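# Tilt lidded plate to roll ball onto spot

## Task

Tip the plate that has a transparent lid so the steel ball inside rolls and comes to rest on the printed mark. Then set the plate back level, with no other loose item in contact with the plate or with anything that tilts along with it. The result only counts if it stays that way without the robot holding it. Finish by releasing the plate and moving both grippers away.

## Robot and tools

Robot: two arms, left_arm and right_arm, each with a two-finger gripper. The names do not match image sides. left_arm sits on the +y side. The arm bases may be tilted, and any mounting plates plus the metal frame behind the arms are fixed obstacles. A 'too close' message counts a plate and its side of the frame as part of that arm.

Frame: a single scene frame is used throughout. Its origin is on the table surface midway between the arms, +x points out over the table, and +z points up. Positions are in metres. Orientations are quaternions written w first (qw, qx, qy, qz). The gripper's fingers extend along its own +z axis and close along its own y axis. The reported end_effector_position is between the finger pads, roughly 1 cm short of the fingertips. Reported hand positions can be a little wrong, more so at long reach, and motions often stop a centimetre or more from the command, usually low.

The row: every motion uses rows of 16 numbers covering both arms, even if only one moves. The order is left_arm x, y, z, qw, qx, qy, qz, opening, then right_arm x, y, z, qw, qx, qy, qz, opening. x, y, z and the quaternion are an absolute target pose for that gripper in the scene frame, not an offset. Opening runs from -1 (closed) to +1 (fully open, 0.094 m). A row is refused if any target is more than 0.6 m from that arm's last reported position along any of its gripper's axes. Each control step the controller clips the command to within 70 mm and 16 degrees of the measured pose and favours position over orientation if both cannot be met. To hold an arm still, resend exactly its last reported pose, quaternion included, with the desired opening.

execute_actions: argument actions is a list holding zero or one item; optional pictures (true/false) controls whether camera images come back (default: included). An empty list just reports the state. An item with rows (1 to 15 rows) and steps (1 to 15, default 15) plays one row per step of 1/30 s, repeating the final row if steps outnumber rows. An item with only steps (up to 300) is a wait, counted from the previous result, so thinking time is included. After an action ends, an arm continues only to its last clipped pose, so far targets need several actions.

move: argument target is one 16-number row as above (absolute poses); speed is the top path speed in m/s, 0.002 to 0.5, default 0.25, with rotation allowed up to twice that in rad/s. Both grippers follow straight lines that finish together, lasting 0.5 to 10 s; longer paths are cut off at 10 s. Rotation takes the shorter direction. Openings are sent at the start. Paths do not avoid obstacles or the other arm, grippers lag and can overshoot the speed, especially with a nearly straight arm. Faster contact hits harder, and aiming far beyond a contact point presses harder. The result has a 'move:' line giving the ending (done, off_target, moving, held, fault) and any limits: limits=paced means the pose was clipped; limits=held means a check blocked some steps, after which the arm may jump faster. It also gives each gripper's distance from its target.

wait: argument seconds, 0 to 10; the robot gets no new command meanwhile.

zoom_image: camera is cam_head_left or cam_head_right (both 504x504); region is [x0, y0, x1, y1] in pixels from the top-left, at most 504 by 504. It enlarges part of that camera's latest image. Both head cameras sit near x -0.25, z 0.77, looking down at the table; their intrinsics and world-to-camera transforms are supplied and may be slightly off.

finished_scene: argument scene is the integer number of the current scene.

Reading results: the state line shows left_arm and right_arm poses. grip_measured is the finger opening on the command scale; the last value in Joint positions is that opening in metres. Readings can be off by about 1 mm. Joint torques follow the joint order and are noisy and offset. HELD marks steps where the command was partly or fully not sent; 'pose unreachable' names an arm whose command a clearance check changed or blocked. 'Hand target' shows where the controller is driving each gripper. FAULT means an arm stopped. Joint limits (rad): waist ±2.880, shoulder 0 to 3.142, elbow 0 to 3.019, wrist pitch -1.693 to 1.571, wrist yaw ±1.571, wrist roll ±2.094.

Gripping: to hold something, command an opening below grip_measured; about 0.03 below is firm, less is gentler. Pads push up to roughly 50 to 62 N, less on very thin parts, with a brief spike on first contact. Holding loads heats motors; MOTOR HOT warns at 85 °C, and at 100 °C an OVER-TEMPERATURE FAULT drops that arm.

Avoid: knocking anything off the table, letting the arms collide or push on each other, slamming, dropping, or shoving hard. Expect occasional tugs on held parts or nudges to loose objects. Time passes while replying, so tilt gently, watch the ball in the images, and level the plate once it settles.

Each tool is called after ">>>" as a command line: name --argument value for each argument, lists and objects as JSON in quotes; but a table of rows of numbers goes row by row, as --pt "numbers of a row", without its own name.

## Session

>>> execute_actions --actions '[]'

>>> zoom_image --camera "cam_head_left" --region '[130,130,390,390]'

Scene clock: 0.00 s of 4800.00 s.
left_arm: end_effector_position=(+0.6130, +0.4268, +0.1680) grip_measured=+1.000 end_effector_quat_wxyz=(+0.113, +0.369, +0.869, -0.310) | right_arm: end_effector_position=(+0.3374, +0.1506, +0.3746) grip_measured=+1.000 end_effector_quat_wxyz=(+0.620, -0.171, +0.752, +0.145)
Joint positions: left_arm=[ 0.509  2.598  1.896 -1.107  0.598  1.226  0.094] | right_arm=[1.174 2.14  0.557 1.351 0.712 0.108 0.094]
Joint velocities: left_arm=[ 0.005 -0.015 -0.017 -0.007 -0.051  0.037  0.   ] | right_arm=[ 0.005 -0.005 -0.007  0.002  0.066  0.066  0.   ]
Joint torques (N m, as the arm reports them, + toward a larger angle): no reading
Motor temperatures (°C, as the motors report them): left_arm=[25 25 24 25 25 24] | right_arm=[23 25 27 26 24 24]
Hand target (left_arm): +0.614, +0.427, +0.163; +0.113, +0.369, +0.869, -0.310
Hand target (right_arm): +0.338, +0.151, +0.373; +0.620, -0.171, +0.751, +0.145

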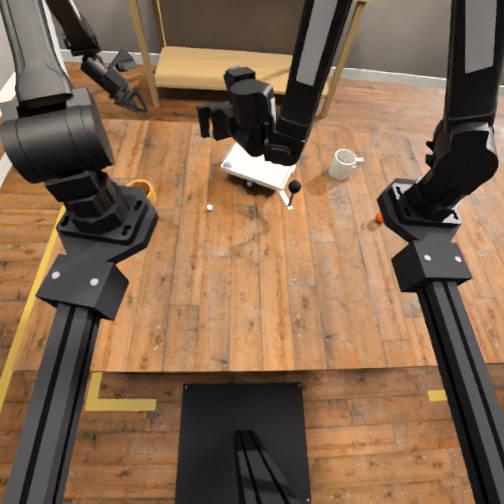

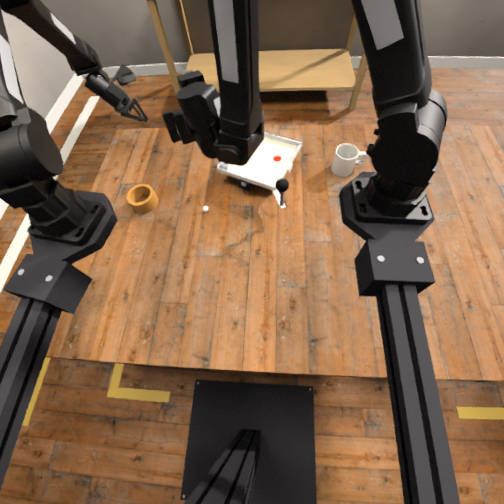

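Region (130, 130, 390, 390) of cam_head_left's 504x504 image, scaled by 1.938, with more detail than that image has.

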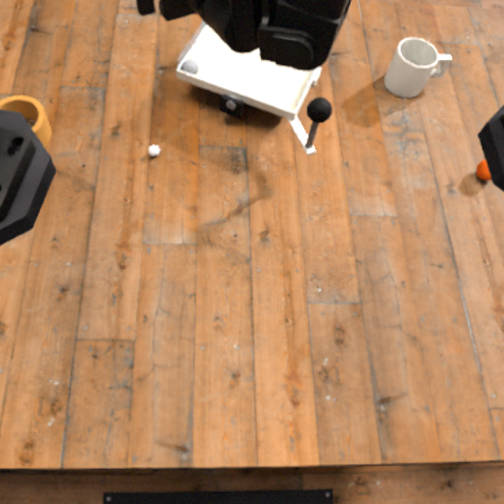

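>>> move --target '[0.613,0.4268,0.168,0.113,0.369,0.869,-0.31,1,0.22,-0.25,0.33,0.2,0,0.98,0,1]'

>>> zoom_image --camera "cam_head_left" --region '[200,100,330,230]'

>>> zoom_image --camera "cam_head_right" --region '[200,100,330,230]'

Scene clock: 3.83 s of 4800.00 s.
left_arm: end_effector_position=(+0.6130, +0.4268, +0.1680) grip_measured=+1.000 end_effector_quat_wxyz=(+0.113, +0.369, +0.869, -0.310) | right_arm: end_effector_position=(+0.2540, -0.1318, +0.3419) grip_measured=+1.000 end_effector_quat_wxyz=(+0.336, -0.051, +0.939, +0.052)
Joint positions: left_arm=[ 0.509  2.598  1.896 -1.107  0.598  1.226  0.094] | right_arm=[0.787 1.27  0.01  0.307 0.398 0.531 0.094]
Joint velocities: left_arm=[-0.024 -0.015 -0.002 -0.007 -0.081  0.022  0.   ] | right_arm=[-0.015  0.015  0.002  0.007 -0.095  0.037  0.   ]
Joint torques (N m, as the arm reports them, + toward a larger angle): left_arm=[  0.39 -25.59   7.22  -0.39   0.46   0.04] | right_arm=[ 1.75 -2.18  5.47  2.    0.19  0.03]
Motor temperatures (°C, as the motors report them): left_arm=[25 27 25 25 25 24] | right_arm=[23 25 27 26 24 24]
Hand target (left_arm): +0.613, +0.427, +0.168; +0.113, +0.369, +0.869, -0.310
Hand target (right_arm): +0.255, -0.127, +0.342; +0.336, -0.056, +0.939, +0.056
Off the commanded pose (left_arm): 0.000 m, 0 deg.
Off the commanded pose (right_arm): 0.124 m, 18 deg; position and orientation clipped at the last step of the last action.
move: held (right_arm); limits=paced,held; held on 24 of 74 steps (right_arm), including the last (right_arm)
pose unreachable (right arm): on one or more control steps of this call this arm could not follow its commanded pose, so it was not sent that pose on those steps. On the call's last step it was still not sent that pose. It may still have moved: this result reports where it is.
cause: the commanded pose would bring two parts of the arm too close to each other (its shoulder (the part past joint 1) and its forearm (the part past joint 3), with joints 2 (shoulder) and 3 (elbow) between them).

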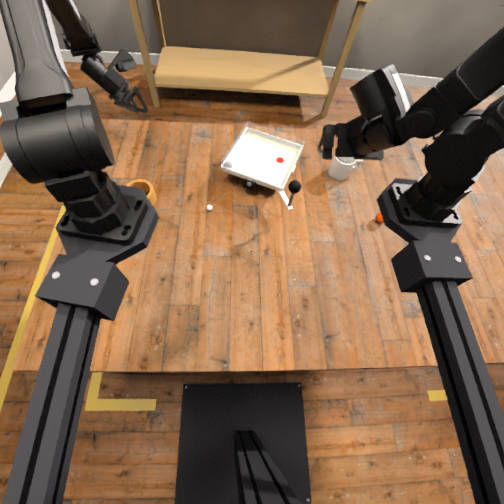

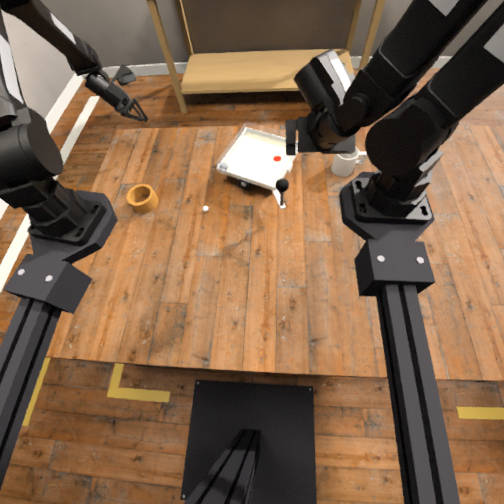

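Region (200, 100, 330, 230) of cam_head_left's 504x504 image, scaled by 3.877, with more detail than that image has.

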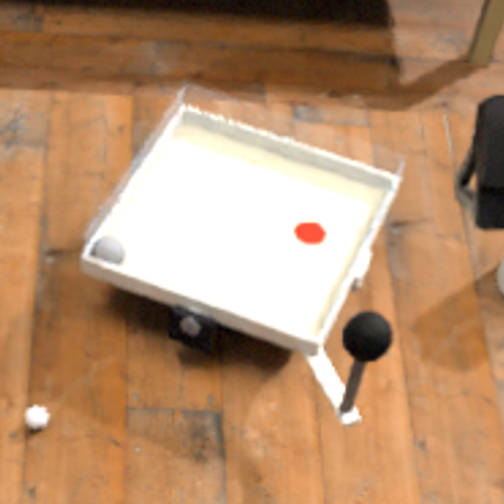

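Region (200, 100, 330, 230) of cam_head_right's 504x504 image, scaled by 3.877, with more detail than that image has.

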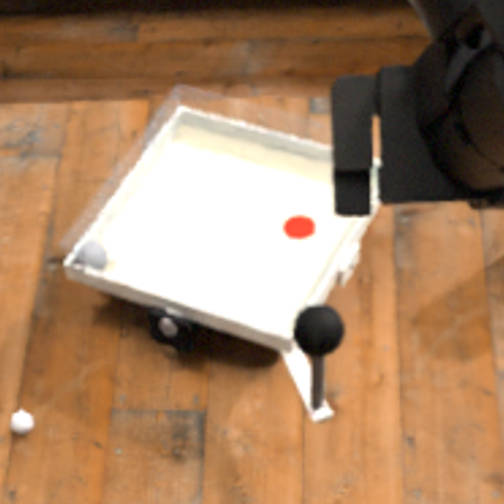

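>>> move --target '[0.45,0.4,0.25,0.113,0.369,0.869,-0.31,1,0.237,-0.085,0.30,0.18,-0.68,0.68,0.18,1]'

Scene clock: 11.77 s of 4800.00 s.
left_arm: end_effector_position=(+0.4491, +0.3950, +0.2475) grip_measured=+1.000 end_effector_quat_wxyz=(+0.106, +0.369, +0.868, -0.316) | right_arm: end_effector_position=(+0.2332, -0.0856, +0.2993) grip_measured=+1.000 end_effector_quat_wxyz=(-0.187, +0.686, -0.680, -0.179)
Joint positions: left_arm=[ 0.555  2.172  1.211 -0.9    0.585  1.286  0.094] | right_arm=[ 0.405  1.57   0.237  0.004 -0.426 -1.133  0.094]
Joint velocities: left_arm=[-0.015 -0.005  0.007  0.022 -0.022  0.022  0.   ] | right_arm=[ 0.005 -0.024  0.002 -0.012  0.037 -0.051  0.   ]
Joint torques (N m, as the arm reports them, + toward a larger angle): left_arm=[  1.37 -19.47   4.75  -0.06   0.34   0.09] | right_arm=[ 0.04 -5.69  4.73  0.58 -0.49 -0.08]
Motor temperatures (°C, as the motors report them): left_arm=[25 29 25 25 25 24] | right_arm=[23 25 27 26 24 24]
Hand target (left_arm): +0.449, +0.403, +0.249; +0.113, +0.369, +0.869, -0.310
Hand target (right_arm): +0.237, -0.086, +0.297; -0.183, +0.686, -0.681, -0.181
Off the commanded pose (left_arm): 0.006 m, 1 deg.
Off the commanded pose (right_arm): 0.004 m, 1 deg.
After step 90, 1.43 s passed at rest.
move: done; limits=paced,held; held on 25 of 105 steps (right_arm)
pose unreachable (right arm): on one or more control steps of this call this arm could not follow its commanded pose, so it was not sent that pose on those steps. It may still have moved: this result reports where it is.
cause: the commanded pose would bring two parts of the arm too close to each other (its shoulder (the part past joint 1) and its forearm (the part past joint 3), with joints 2 (shoulder) and 3 (elbow) between them).

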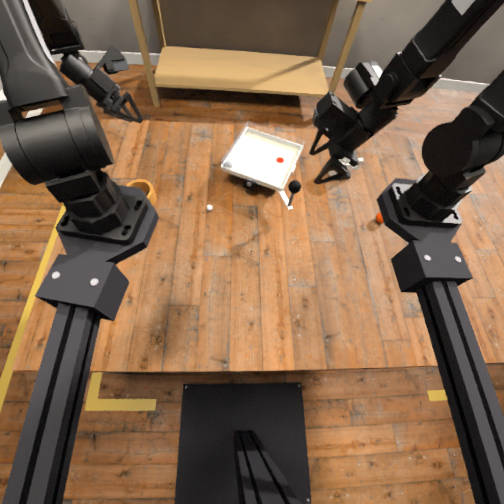

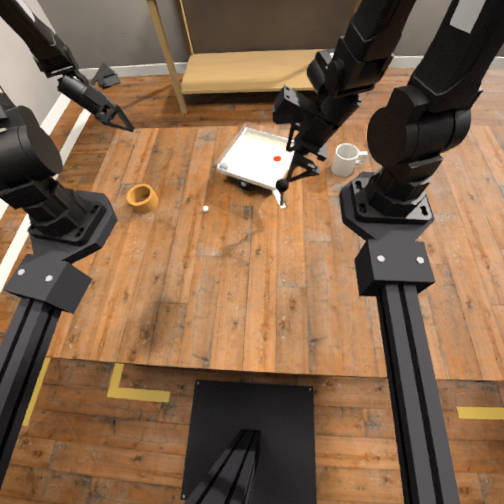

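>>> move --target '[0.45,0.4,0.25,0.113,0.369,0.869,-0.31,1,0.245,-0.075,0.24,0.18,-0.68,0.68,0.18,1]' --speed 0.1

>>> zoom_image --camera "cam_head_left" --region '[200,100,330,230]'

>>> zoom_image --camera "cam_head_right" --region '[200,100,330,230]'

Scene clock: 14.90 s of 4800.00 s.
left_arm: end_effector_position=(+0.4496, +0.3952, +0.2472) grip_measured=+1.000 end_effector_quat_wxyz=(+0.107, +0.369, +0.868, -0.315) | right_arm: end_effector_position=(+0.2472, -0.0768, +0.2431) grip_measured=+1.000 end_effector_quat_wxyz=(-0.185, +0.683, -0.683, -0.179)
Joint positions: left_arm=[ 0.555  2.172  1.211 -0.897  0.585  1.286  0.094] | right_arm=[ 0.405  1.917  0.3    0.286 -0.424 -1.126  0.094]
Joint velocities: left_arm=[ 0.005 -0.005  0.002  0.002 -0.022 -0.11   0.   ] | right_arm=[-0.005  0.005  0.012 -0.002  0.081 -0.007  0.   ]
Joint torques (N m, as the arm reports them, + toward a larger angle): left_arm=[  1.26 -19.19   4.72  -0.16   0.41   0.08] | right_arm=[ 1.88 -8.71  0.66  1.31 -0.31  0.13]
Motor temperatures (°C, as the motors report them): left_arm=[25 29 25 25 25 24] | right_arm=[23 25 27 26 24 24]
Hand target (left_arm): +0.450, +0.400, +0.250; +0.113, +0.369, +0.869, -0.310
Hand target (right_arm): +0.245, -0.075, +0.240; -0.181, +0.684, -0.683, -0.181
Off the commanded pose (left_arm): 0.006 m, 1 deg.
Off the commanded pose (right_arm): 0.004 m, 1 deg.
move: done

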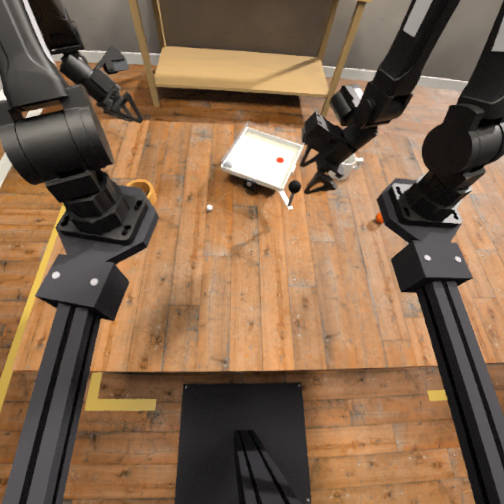

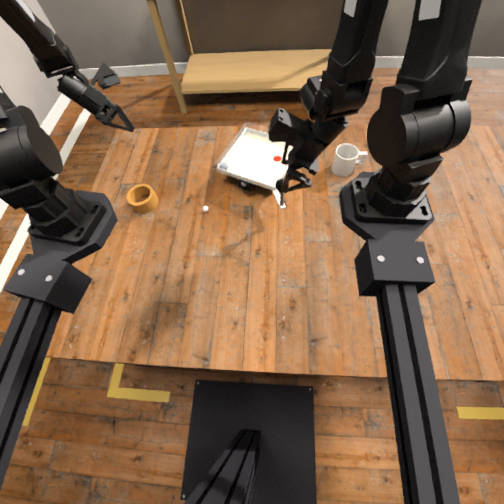

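Region (200, 100, 330, 230) of cam_head_left's 504x504 image, scaled by 3.877, with more detail than that image has.

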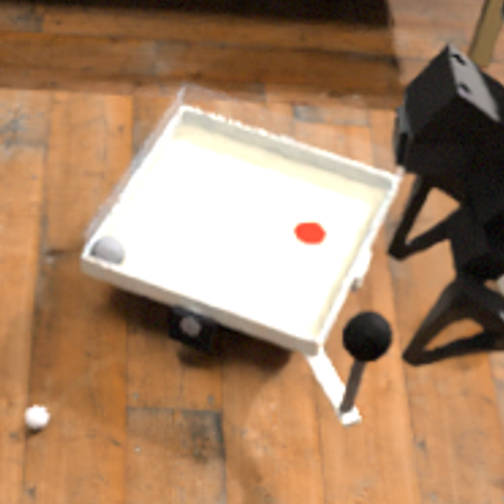

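Region (200, 100, 330, 230) of cam_head_right's 504x504 image, scaled by 3.877, with more detail than that image has.

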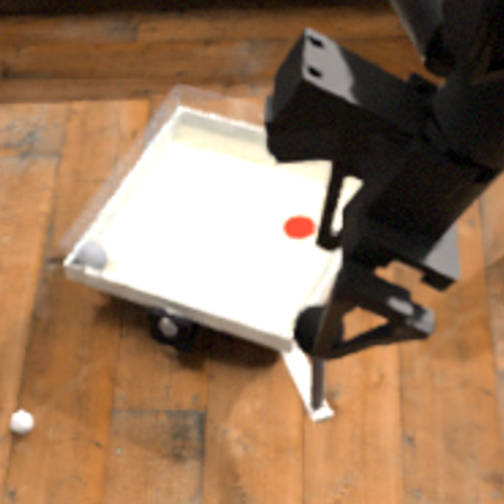

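>>> move --target '[0.45,0.4,0.25,0.113,0.369,0.869,-0.31,1,0.29,-0.09,0.225,0.18,-0.68,0.68,0.18,1]' --speed 0.1

>>> move --target '[0.45,0.4,0.25,0.113,0.369,0.869,-0.31,1,0.29,-0.075,0.175,0.18,-0.68,0.68,0.18,0.6]' --speed 0.07

>>> zoom_image --camera "cam_head_left" --region '[200,100,330,230]'

>>> zoom_image --camera "cam_head_right" --region '[200,100,330,230]'

Scene clock: 17.97 s of 4800.00 s.
left_arm: end_effector_position=(+0.4496, +0.3952, +0.2472) grip_measured=+1.000 end_effector_quat_wxyz=(+0.107, +0.369, +0.868, -0.315) | right_arm: end_effector_position=(+0.2953, -0.0863, +0.2316) grip_measured=+1.000 end_effector_quat_wxyz=(-0.191, +0.685, -0.681, -0.175)
Joint positions: left_arm=[ 0.555  2.172  1.211 -0.897  0.585  1.286  0.094] | right_arm=[ 0.297  1.961  0.418  0.177 -0.445 -1.245  0.094]
Joint velocities: left_arm=[-0.015 -0.005 -0.017 -0.007 -0.037  0.007  0.   ] | right_arm=[-0.005 -0.005 -0.007 -0.002  0.007 -0.022  0.   ]
Joint torques (N m, as the arm reports them, + toward a larger angle): left_arm=[  0.7  -19.74   4.62   0.04   0.36   0.07] | right_arm=[ 0.12 -9.22  1.36  0.49 -0.51 -0.06]
Motor temperatures (°C, as the motors report them): left_arm=[25 29 25 25 25 24] | right_arm=[23 25 27 26 24 24]
Hand target (left_arm): +0.450, +0.400, +0.250; +0.113, +0.369, +0.869, -0.310
Hand target (right_arm): +0.289, -0.090, +0.225; -0.180, +0.684, -0.684, -0.181
Off the commanded pose (left_arm): 0.006 m, 1 deg.
Off the commanded pose (right_arm): 0.009 m, 1 deg.
move: done

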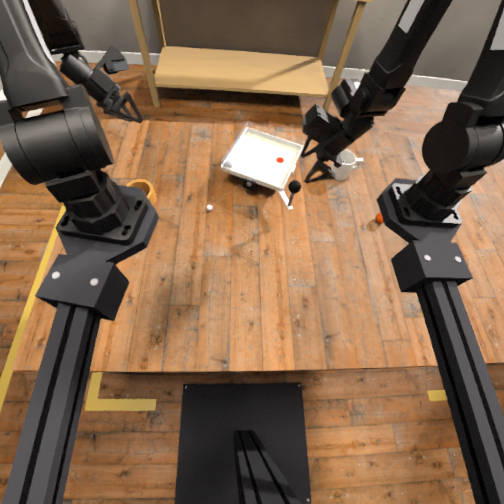

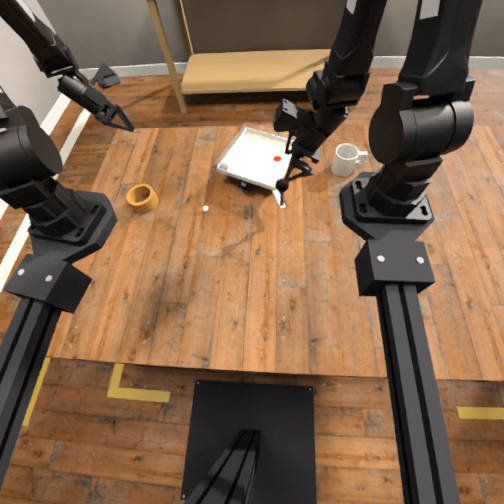

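Scene clock: 19.13 s of 4800.00 s.
left_arm: end_effector_position=(+0.4496, +0.3952, +0.2472) grip_measured=+1.000 end_effector_quat_wxyz=(+0.107, +0.369, +0.868, -0.315) | right_arm: end_effector_position=(+0.2943, -0.0775, +0.1811) grip_measured=+0.603 end_effector_quat_wxyz=(-0.188, +0.683, -0.683, -0.178)
Joint positions: left_arm=[ 0.555  2.172  1.211 -0.897  0.585  1.286  0.094] | right_arm=[ 0.32   2.186  0.477  0.346 -0.443 -1.215  0.075]
Joint velocities: left_arm=[-0.005 -0.005  0.002  0.007  0.007 -0.037  0.   ] | right_arm=[-0.015 -0.015  0.007  0.012  0.007  0.007 -0.002]
Joint torques (N m, as the arm reports them, + toward a larger angle): left_arm=[  0.93 -20.38   4.49  -0.16   0.36   0.05] | right_arm=[  2.17 -10.59  -0.12   1.26  -0.31   0.13]
Motor temperatures (°C, as the motors report them): left_arm=[25 29 25 25 25 24] | right_arm=[23 25 27 26 24 24]
Hand target (left_arm): +0.450, +0.400, +0.250; +0.113, +0.369, +0.869, -0.310
Hand target (right_arm): +0.290, -0.075, +0.175; -0.181, +0.684, -0.683, -0.181
Off the commanded pose (left_arm): 0.006 m, 1 deg.
Off the commanded pose (right_arm): 0.008 m, 1 deg.
move: done

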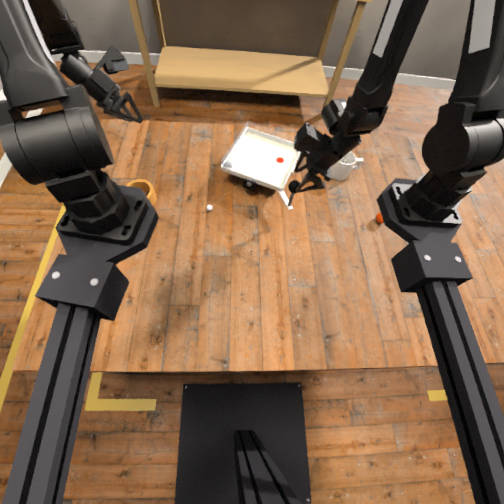

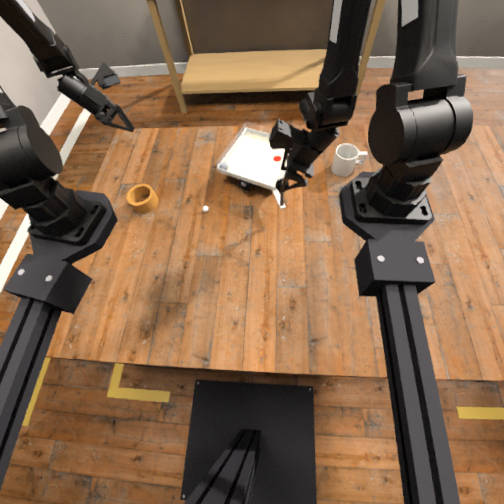

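Region (200, 100, 330, 230) of cam_head_left's 504x504 image, scaled by 3.877, with more detail than that image has.

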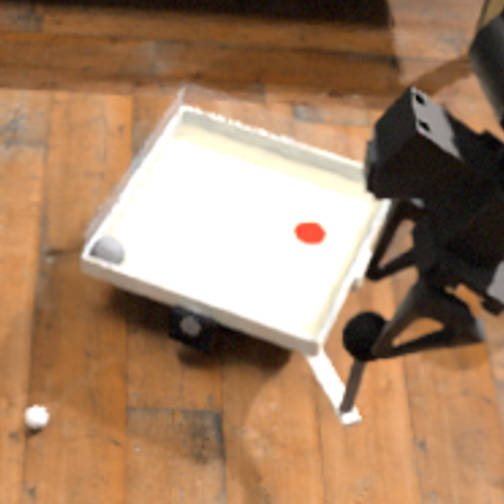

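Region (200, 100, 330, 230) of cam_head_right's 504x504 image, scaled by 3.877, with more detail than that image has.

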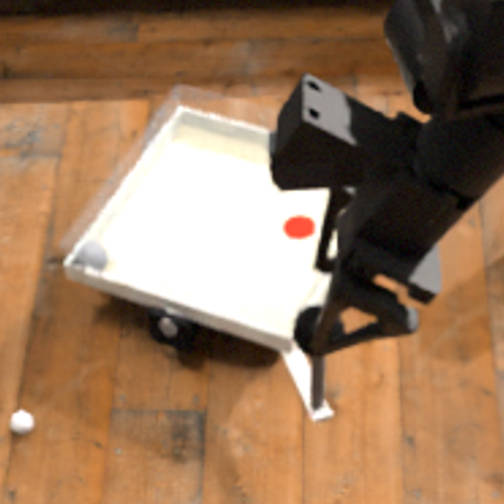

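>>> move --target '[0.45,0.4,0.25,0.113,0.369,0.869,-0.31,1,0.28,-0.068,0.152,0.18,-0.68,0.68,0.18,0.3]' --speed 0.05

>>> zoom_image --camera "cam_head_left" --region '[200,100,330,230]'

>>> zoom_image --camera "cam_head_right" --region '[200,100,330,230]'

Scene clock: 21.87 s of 4800.00 s.
left_arm: end_effector_position=(+0.4496, +0.3952, +0.2472) grip_measured=+1.000 end_effector_quat_wxyz=(+0.107, +0.369, +0.868, -0.315) | right_arm: end_effector_position=(+0.2853, -0.0697, +0.1589) grip_measured=+0.303 end_effector_quat_wxyz=(-0.188, +0.683, -0.683, -0.178)
Joint positions: left_arm=[ 0.555  2.172  1.211 -0.897  0.585  1.286  0.094] | right_arm=[ 0.356  2.287  0.491  0.45  -0.436 -1.178  0.061]
Joint velocities: left_arm=[ 0.005 -0.005 -0.002 -0.002 -0.022  0.022  0.   ] | right_arm=[ 0.005 -0.015 -0.002 -0.017  0.037 -0.037 -0.001]
Joint torques (N m, as the arm reports them, + toward a larger angle): left_arm=[  0.59 -20.     4.6   -0.03   0.39   0.05] | right_arm=[  2.1  -10.54  -0.85   1.26  -0.3    0.13]
Motor temperatures (°C, as the motors report them): left_arm=[25 29 25 25 25 24] | right_arm=[23 25 27 26 24 24]
Hand target (left_arm): +0.450, +0.400, +0.250; +0.113, +0.369, +0.869, -0.310
Hand target (right_arm): +0.280, -0.068, +0.152; -0.181, +0.683, -0.684, -0.181
Off the commanded pose (left_arm): 0.006 m, 1 deg.
Off the commanded pose (right_arm): 0.009 m, 1 deg.
move: done

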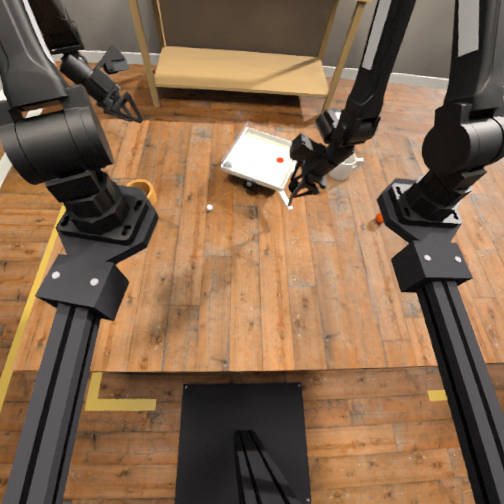

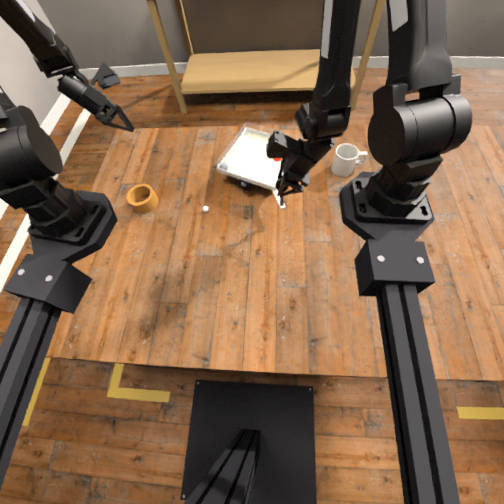

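Region (200, 100, 330, 230) of cam_head_left's 504x504 image, scaled by 3.877, with more detail than that image has.

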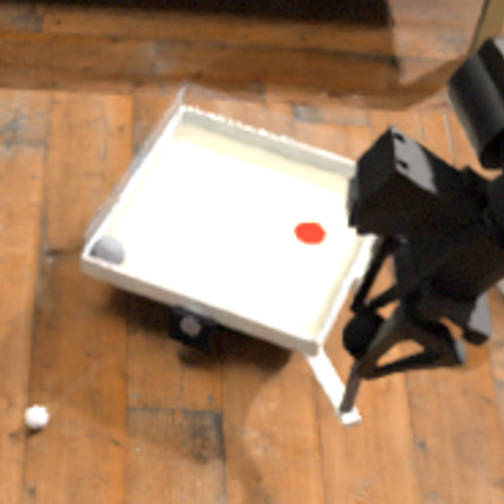

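Region (200, 100, 330, 230) of cam_head_right's 504x504 image, scaled by 3.877, with more detail than that image has.

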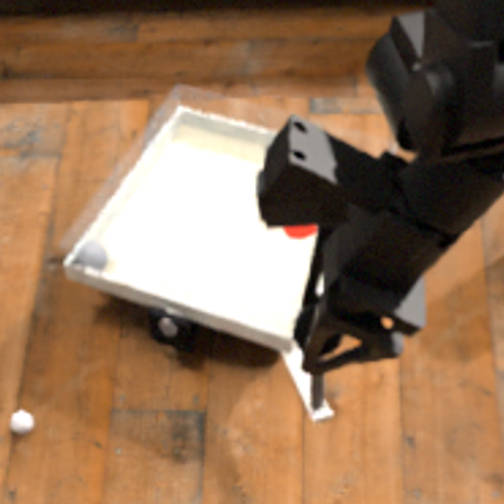

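>>> move --target '[0.45,0.4,0.25,0.113,0.369,0.869,-0.31,1,0.28,-0.068,0.152,0.18,-0.68,0.68,0.18,-0.3]' --speed 0.05

>>> zoom_image --camera "cam_head_left" --region '[200,100,330,230]'

Scene clock: 24.07 s of 4800.00 s.
left_arm: end_effector_position=(+0.4496, +0.3952, +0.2472) grip_measured=+1.000 end_effector_quat_wxyz=(+0.107, +0.369, +0.868, -0.315) | right_arm: end_effector_position=(+0.2917, -0.0686, +0.1584) grip_measured=-0.195 end_effector_quat_wxyz=(-0.193, +0.684, -0.683, -0.172)
Joint positions: left_arm=[ 0.555  2.172  1.211 -0.897  0.585  1.286  0.094] | right_arm=[ 0.356  2.286  0.5    0.455 -0.429 -1.177  0.038]
Joint velocities: left_arm=[-0.015 -0.005 -0.002 -0.007 -0.007  0.037  0.   ] | right_arm=[-0.005 -0.005  0.012 -0.012  0.007 -0.051  0.   ]
Joint torques (N m, as the arm reports them, + toward a larger angle): left_arm=[  1.65 -19.93   4.7    0.04   0.38   0.04] | right_arm=[  2.14 -11.02  -1.39   1.01  -0.59   0.13]
Motor temperatures (°C, as the motors report them): left_arm=[25 29 25 25 25 24] | right_arm=[23 25 27 26 24 24]
Hand target (left_arm): +0.450, +0.400, +0.250; +0.113, +0.369, +0.869, -0.310
Hand target (right_arm): +0.280, -0.068, +0.152; -0.181, +0.684, -0.683, -0.181
Off the commanded pose (left_arm): 0.006 m, 1 deg.
Off the commanded pose (right_arm): 0.013 m, 2 deg.
move: off_target (right_arm)

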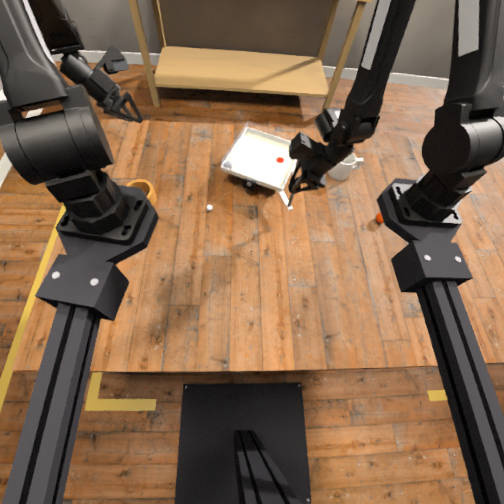

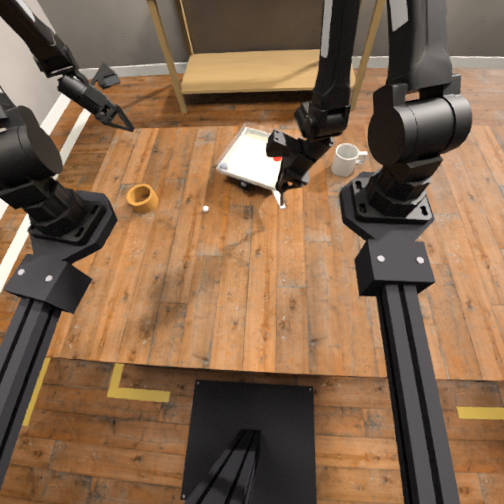

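Region (200, 100, 330, 230) of cam_head_left's 504x504 image, scaled by 3.877, with more detail than that image has.

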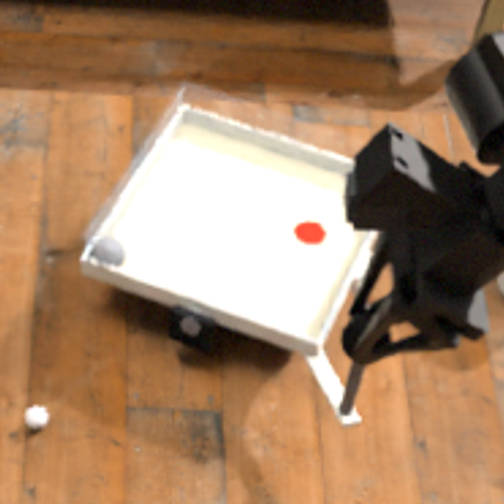

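Gripped. Tilt toward −y.

>>> move --target '[0.45,0.4,0.25,0.113,0.369,0.869,-0.31,1,0.293,-0.078,0.158,0.18,-0.68,0.68,0.18,-0.23]' --speed 0.01

>>> zoom_image --camera "cam_head_left" --region '[200,100,330,230]'

>>> wait --seconds 1

Scene clock: 27.47 s of 4800.00 s.
left_arm: end_effector_position=(+0.4496, +0.3952, +0.2472) grip_measured=+1.000 end_effector_quat_wxyz=(+0.107, +0.369, +0.868, -0.315) | right_arm: end_effector_position=(+0.2925, -0.0714, +0.1586) grip_measured=-0.195 end_effector_quat_wxyz=(-0.187, +0.685, -0.680, -0.183)
Joint positions: left_arm=[ 0.555  2.172  1.211 -0.897  0.585  1.286  0.094] | right_arm=[ 0.335  2.28   0.513  0.404 -0.449 -1.209  0.038]
Joint velocities: left_arm=[ 0.005 -0.005  0.007  0.007  0.051  0.081  0.   ] | right_arm=[-0.005 -0.015 -0.022 -0.002  0.037 -0.037  0.   ]
Joint torques (N m, as the arm reports them, + toward a larger angle): left_arm=[  0.89 -20.06   4.67  -0.28   0.4    0.04] | right_arm=[ -0.36 -13.29  -1.06  -0.12  -0.18  -0.17]
Motor temperatures (°C, as the motors report them): left_arm=[25 29 25 25 25 24] | right_arm=[23 25 27 26 24 24]
Hand target (left_arm): +0.450, +0.400, +0.250; +0.113, +0.369, +0.869, -0.310
Hand target (right_arm): +0.293, -0.078, +0.158; -0.181, +0.684, -0.683, -0.181
Off the commanded pose (left_arm): 0.006 m, 1 deg.
Off the commanded pose (right_arm): 0.007 m, 1 deg.
move: done

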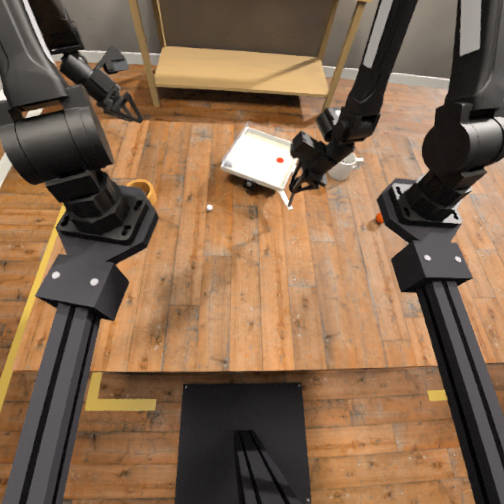

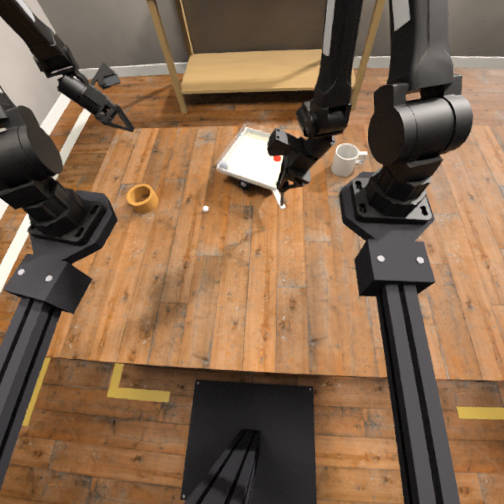

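Region (200, 100, 330, 230) of cam_head_left's 504x504 image, scaled by 3.877, with more detail than that image has.

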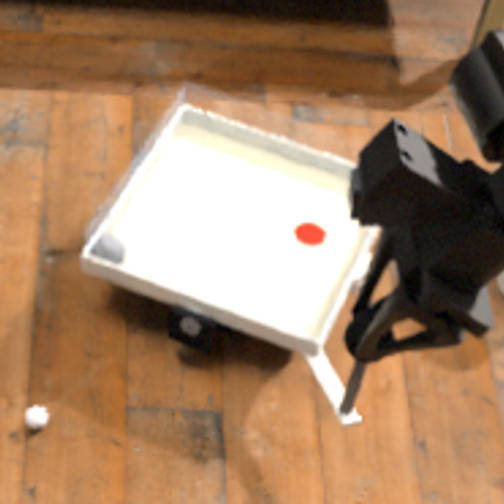

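Scene clock: 28.47 s of 4800.00 s.
left_arm: end_effector_position=(+0.4496, +0.3952, +0.2472) grip_measured=+1.000 end_effector_quat_wxyz=(+0.107, +0.369, +0.868, -0.315) | right_arm: end_effector_position=(+0.2925, -0.0714, +0.1586) grip_measured=-0.195 end_effector_quat_wxyz=(-0.187, +0.685, -0.680, -0.183)
Joint positions: left_arm=[ 0.555  2.172  1.211 -0.897  0.585  1.286  0.094] | right_arm=[ 0.335  2.28   0.513  0.404 -0.449 -1.209  0.038]
Joint velocities: left_arm=[-0.005 -0.005  0.007  0.007 -0.066  0.022  0.   ] | right_arm=[ 0.005 -0.005 -0.002 -0.007  0.022  0.007  0.001]
Joint torques (N m, as the arm reports them, + toward a larger angle): left_arm=[  0.83 -19.21   4.6   -0.15   0.38   0.02] | right_arm=[ -0.5  -13.43  -1.06  -0.07  -0.18  -0.16]
Motor temperatures (°C, as the motors report them): left_arm=[25 30 25 25 25 24] | right_arm=[23 26 27 26 24 24]
Hand target (left_arm): +0.450, +0.400, +0.250; +0.113, +0.369, +0.869, -0.310
Hand target (right_arm): +0.293, -0.078, +0.158; -0.181, +0.684, -0.683, -0.181
Off the commanded pose (left_arm): 0.006 m, 1 deg.
Off the commanded pose (right_arm): 0.007 m, 1 deg.
Steps of this call (steps 1 to 30: nothing new was sent). Readings (end_effector_position):
1: left_arm (+0.4496, +0.3952, +0.2472) | right_arm (+0.2925, -0.0714, +0.1586)
2: left_arm (+0.4496, +0.3952, +0.2472) | right_arm (+0.2925, -0.0714, +0.1586)
4: left_arm (+0.4496, +0.3952, +0.2472) | right_arm (+0.2925, -0.0714, +0.1586)
8: left_arm (+0.4496, +0.3952, +0.2472) | right_arm (+0.2925, -0.0714, +0.1586)
30: the state above

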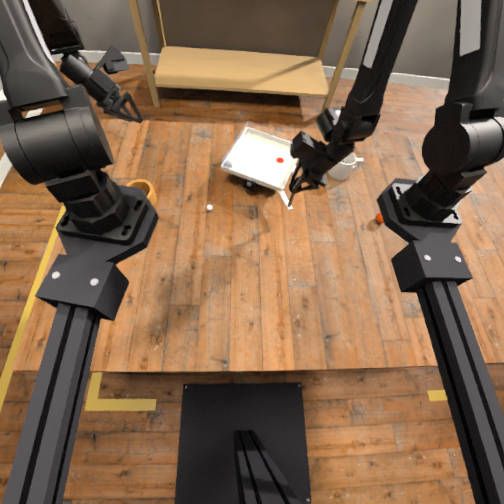

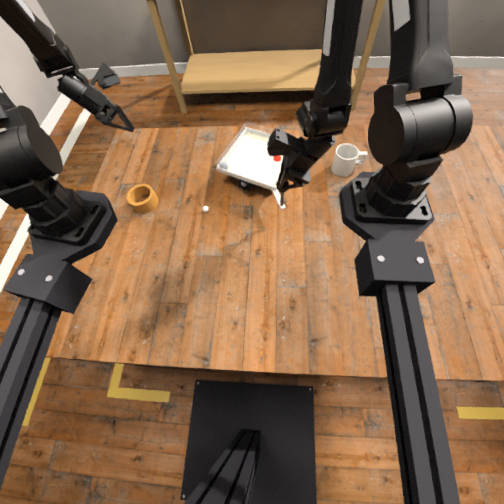

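>>> execute_actions --actions '[{"rows":[[0.45,0.4,0.25,0.113,0.369,0.869,-0.31,1,0.294,-0.083,0.158,0.18,-0.68,0.68,0.18,-0.23]]}]' --pictures false

>>> wait --seconds 1

>>> zoom_image --camera "cam_head_left" --region '[200,100,330,230]'

Scene clock: 30.20 s of 4800.00 s.
left_arm: end_effector_position=(+0.4496, +0.3952, +0.2472) grip_measured=+1.000 end_effector_quat_wxyz=(+0.107, +0.369, +0.868, -0.315) | right_arm: end_effector_position=(+0.2938, -0.0750, +0.1584) grip_measured=-0.195 end_effector_quat_wxyz=(-0.187, +0.684, -0.681, -0.186)
Joint positions: left_arm=[ 0.555  2.172  1.211 -0.897  0.585  1.286  0.094] | right_arm=[ 0.318  2.279  0.516  0.39  -0.457 -1.224  0.038]
Joint velocities: left_arm=[ 0.005 -0.005 -0.017 -0.022 -0.051 -0.066  0.   ] | right_arm=[-0.024 -0.005 -0.012  0.007 -0.007  0.022 -0.001]
Joint torques (N m, as the arm reports them, + toward a larger angle): left_arm=[  0.94 -20.36   4.59  -0.07   0.39   0.05] | right_arm=[ -0.6  -13.55  -1.33   0.05   0.04  -0.23]
Motor temperatures (°C, as the motors report them): left_arm=[25 30 25 25 25 24] | right_arm=[23 26 27 26 24 24]
Hand target (left_arm): +0.450, +0.400, +0.250; +0.113, +0.369, +0.869, -0.310
Hand target (right_arm): +0.294, -0.083, +0.158; -0.181, +0.684, -0.684, -0.181
Off the commanded pose (left_arm): 0.006 m, 1 deg.
Off the commanded pose (right_arm): 0.008 m, 1 deg.
Steps of this call (steps 1 to 37: nothing new was sent; steps 38 to 52: all 15 steps of this action). Readings (end_effector_position):
38: left_arm (+0.4496, +0.3952, +0.2472) | right_arm (+0.2925, -0.0718, +0.1585)
39: left_arm (+0.4496, +0.3952, +0.2472) | right_arm (+0.2929, -0.0722, +0.1587)
41: left_arm (+0.4496, +0.3952, +0.2472) | right_arm (+0.2936, -0.0740, +0.1586)
45: left_arm (+0.4496, +0.3952, +0.2472) | right_arm (+0.2938, -0.0750, +0.1585)
52: the state above

Scene clock: 31.20 s of 4800.00 s.
left_arm: end_effector_position=(+0.4496, +0.3952, +0.2472) grip_measured=+1.000 end_effector_quat_wxyz=(+0.107, +0.369, +0.868, -0.315) | right_arm: end_effector_position=(+0.2938, -0.0752, +0.1584) grip_measured=-0.195 end_effector_quat_wxyz=(-0.186, +0.684, -0.681, -0.186)
Joint positions: left_arm=[ 0.555  2.172  1.211 -0.897  0.585  1.286  0.094] | right_arm=[ 0.317  2.279  0.516  0.389 -0.457 -1.225  0.038]
Joint velocities: left_arm=[ 0.005 -0.015 -0.002 -0.007 -0.095  0.051  0.   ] | right_arm=[ 0.005  0.005  0.012  0.002 -0.051  0.037  0.001]
Joint torques (N m, as the arm reports them, + toward a larger angle): left_arm=[  1.41 -20.05   4.72  -0.16   0.35   0.09] | right_arm=[ -0.56 -13.58  -1.34   0.08   0.04  -0.21]
Motor temperatures (°C, as the motors report them): left_arm=[25 30 25 25 25 24] | right_arm=[23 26 27 26 24 24]
Hand target (left_arm): +0.450, +0.400, +0.250; +0.113, +0.369, +0.869, -0.310
Hand target (right_arm): +0.294, -0.083, +0.158; -0.180, +0.684, -0.684, -0.181
Off the commanded pose (left_arm): 0.006 m, 1 deg.
Off the commanded pose (right_arm): 0.008 m, 1 deg.
Steps of this call (steps 1 to 30: nothing new was sent). Readings (end_effector_position):
1: left_arm (+0.4496, +0.3952, +0.2472) | right_arm (+0.2938, -0.0750, +0.1584)
2: left_arm (+0.4496, +0.3952, +0.2472) | right_arm (+0.2938, -0.0750, +0.1584)
4: left_arm (+0.4496, +0.3952, +0.2472) | right_arm (+0.2938, -0.0750, +0.1584)
8: left_arm (+0.4496, +0.3952, +0.2472) | right_arm (+0.2938, -0.0750, +0.1584)
30: the state above

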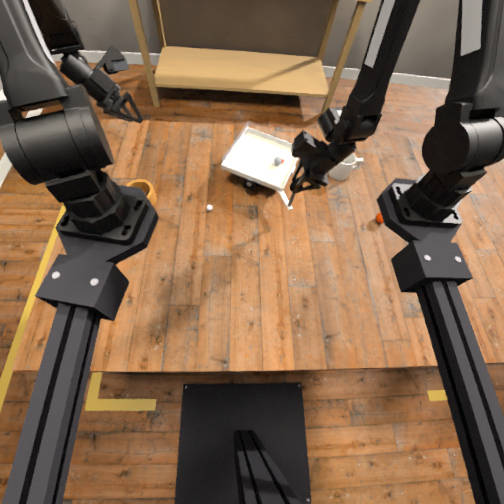

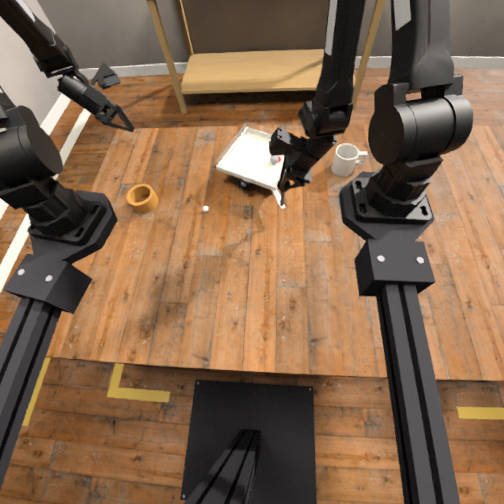

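Region (200, 100, 330, 230) of cam_head_left's 504x504 image, scaled by 3.877, with more detail than that image has.

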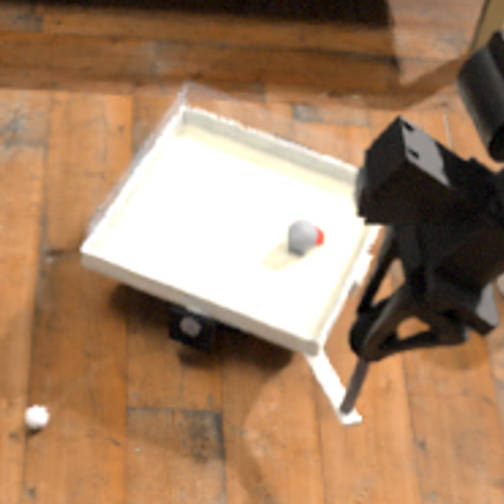

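>>> move --target '[0.45,0.4,0.25,0.113,0.369,0.869,-0.31,1,0.294,-0.075,0.158,0.18,-0.68,0.68,0.18,0]'

>>> zoom_image --camera "cam_head_left" --region '[200,100,330,230]'

Scene clock: 33.53 s of 4800.00 s.
left_arm: end_effector_position=(+0.4496, +0.3952, +0.2472) grip_measured=+1.000 end_effector_quat_wxyz=(+0.107, +0.369, +0.868, -0.315) | right_arm: end_effector_position=(+0.2946, -0.0771, +0.1573) grip_measured=-0.003 end_effector_quat_wxyz=(-0.184, +0.683, -0.683, -0.180)
Joint positions: left_arm=[ 0.555  2.172  1.211 -0.897  0.585  1.286  0.094] | right_arm=[ 0.316  2.279  0.516  0.389 -0.444 -1.223  0.047]
Joint velocities: left_arm=[-0.005 -0.005 -0.007  0.007  0.037  0.037  0.   ] | right_arm=[ 0.005 -0.015 -0.007 -0.017  0.007 -0.037 -0.   ]
Joint torques (N m, as the arm reports them, + toward a larger angle): left_arm=[  1.02 -19.89   4.57   0.     0.38   0.05] | right_arm=[  1.86 -13.48  -1.01   0.53  -0.3    0.13]
Motor temperatures (°C, as the motors report them): left_arm=[25 30 25 25 25 24] | right_arm=[23 26 27 26 24 24]
Hand target (left_arm): +0.450, +0.400, +0.250; +0.113, +0.369, +0.869, -0.310
Hand target (right_arm): +0.294, -0.075, +0.158; -0.181, +0.684, -0.684, -0.181
Off the commanded pose (left_arm): 0.006 m, 1 deg.
Off the commanded pose (right_arm): 0.002 m, 0 deg.
move: done

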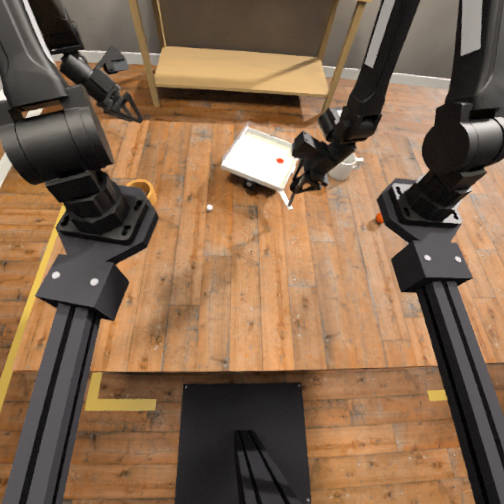

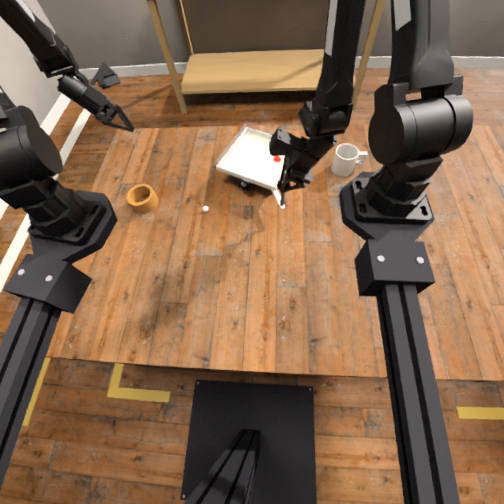

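Region (200, 100, 330, 230) of cam_head_left's 504x504 image, scaled by 3.877, with more detail than that image has.

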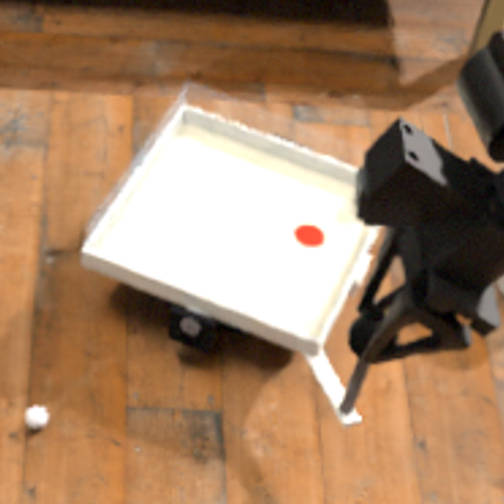

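>>> move --target '[0.45,0.4,0.25,0.113,0.369,0.869,-0.31,1,0.294,-0.074,0.158,0.344,-0.52,0.743,0.241,0.3]' --speed 0.15

>>> move --target '[0.45,0.4,0.25,0.113,0.369,0.869,-0.31,1,0.294,-0.074,0.158,0.344,-0.52,0.743,0.241,-0.23]'

>>> zoom_image --camera "cam_head_left" --region '[200,100,330,230]'

Scene clock: 39.13 s of 4800.00 s.
left_arm: end_effector_position=(+0.4496, +0.3952, +0.2472) grip_measured=+1.000 end_effector_quat_wxyz=(+0.107, +0.369, +0.868, -0.315) | right_arm: end_effector_position=(+0.3094, -0.0662, +0.1631) grip_measured=+0.297 end_effector_quat_wxyz=(+0.361, -0.529, +0.732, +0.231)
Joint positions: left_arm=[ 0.555  2.172  1.211 -0.897  0.585  1.286  0.094] | right_arm=[ 0.237  2.565  0.454  1.154 -0.651 -0.827  0.061]
Joint velocities: left_arm=[-0.005 -0.005  0.002 -0.017  0.007  0.081  0.   ] | right_arm=[-0.005 -0.005 -0.017  0.007  0.022 -0.037 -0.001]
Joint torques (N m, as the arm reports them, + toward a larger angle): left_arm=[  1.39 -19.71   4.5   -0.25   0.34   0.04] | right_arm=[ -0.02 -10.72  -5.6    2.01  -0.48   0.14]
Motor temperatures (°C, as the motors report them): left_arm=[25 30 25 25 25 24] | right_arm=[23 26 27 26 24 24]
Hand target (left_arm): +0.450, +0.400, +0.250; +0.113, +0.369, +0.869, -0.310
Hand target (right_arm): +0.294, -0.074, +0.159; +0.345, -0.518, +0.746, +0.238
Off the commanded pose (left_arm): 0.006 m, 1 deg.
Off the commanded pose (right_arm): 0.018 m, 3 deg.
After step 90, 0.50 s passed at rest.
move: off_target (right_arm)

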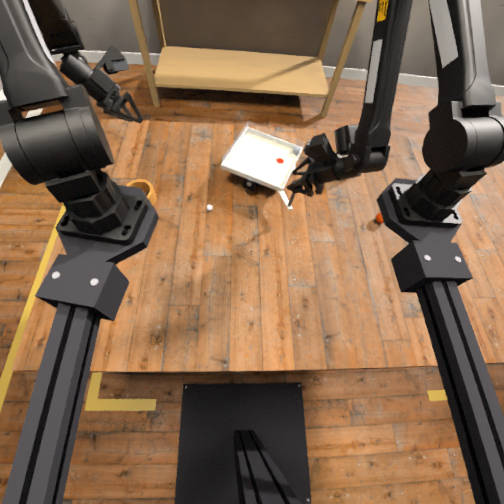

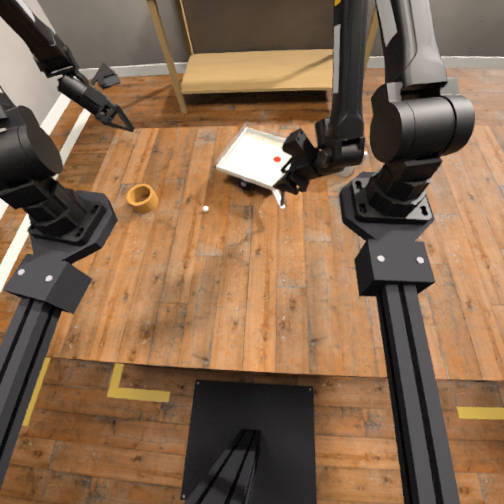

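Scene clock: 39.83 s of 4800.00 s.
left_arm: end_effector_position=(+0.4496, +0.3952, +0.2472) grip_measured=+1.000 end_effector_quat_wxyz=(+0.107, +0.369, +0.868, -0.315) | right_arm: end_effector_position=(+0.2992, -0.0649, +0.1650) grip_measured=-0.224 end_effector_quat_wxyz=(+0.353, -0.530, +0.732, +0.245)
Joint positions: left_arm=[ 0.555  2.172  1.211 -0.897  0.585  1.286  0.094] | right_arm=[ 0.241  2.566  0.441  1.147 -0.669 -0.825  0.036]
Joint velocities: left_arm=[ 0.005 -0.015 -0.012  0.017 -0.051  0.051  0.   ] | right_arm=[-0.005 -0.015  0.002 -0.017 -0.095  0.022 -0.   ]
Joint torques (N m, as the arm reports them, + toward a larger angle): left_arm=[  1.04 -20.17   4.63  -0.23   0.37   0.03] | right_arm=[ -0.92 -10.64  -4.16   1.54  -0.15  -0.01]
Motor temperatures (°C, as the motors report them): left_arm=[25 30 25 25 25 24] | right_arm=[23 26 27 26 24 24]
Hand target (left_arm): +0.450, +0.400, +0.250; +0.113, +0.369, +0.869, -0.310
Hand target (right_arm): +0.294, -0.074, +0.158; +0.344, -0.520, +0.743, +0.241
Off the commanded pose (left_arm): 0.006 m, 1 deg.
Off the commanded pose (right_arm): 0.013 m, 2 deg.
move: off_target (right_arm)

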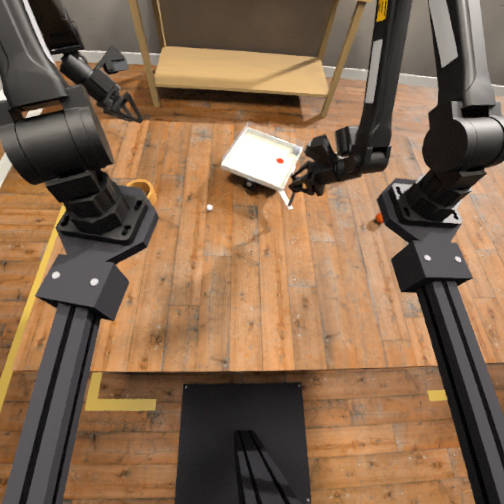

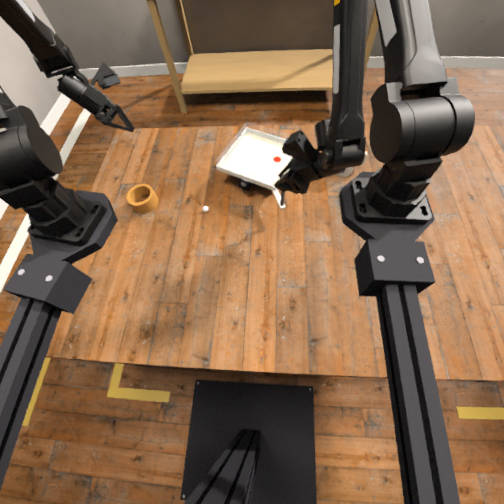

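Region (200, 100, 330, 230) of cam_head_left's 504x504 image, scaled by 3.877, with more detail than that image has.

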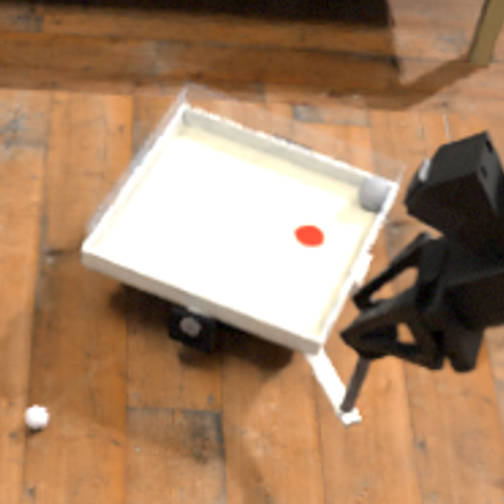

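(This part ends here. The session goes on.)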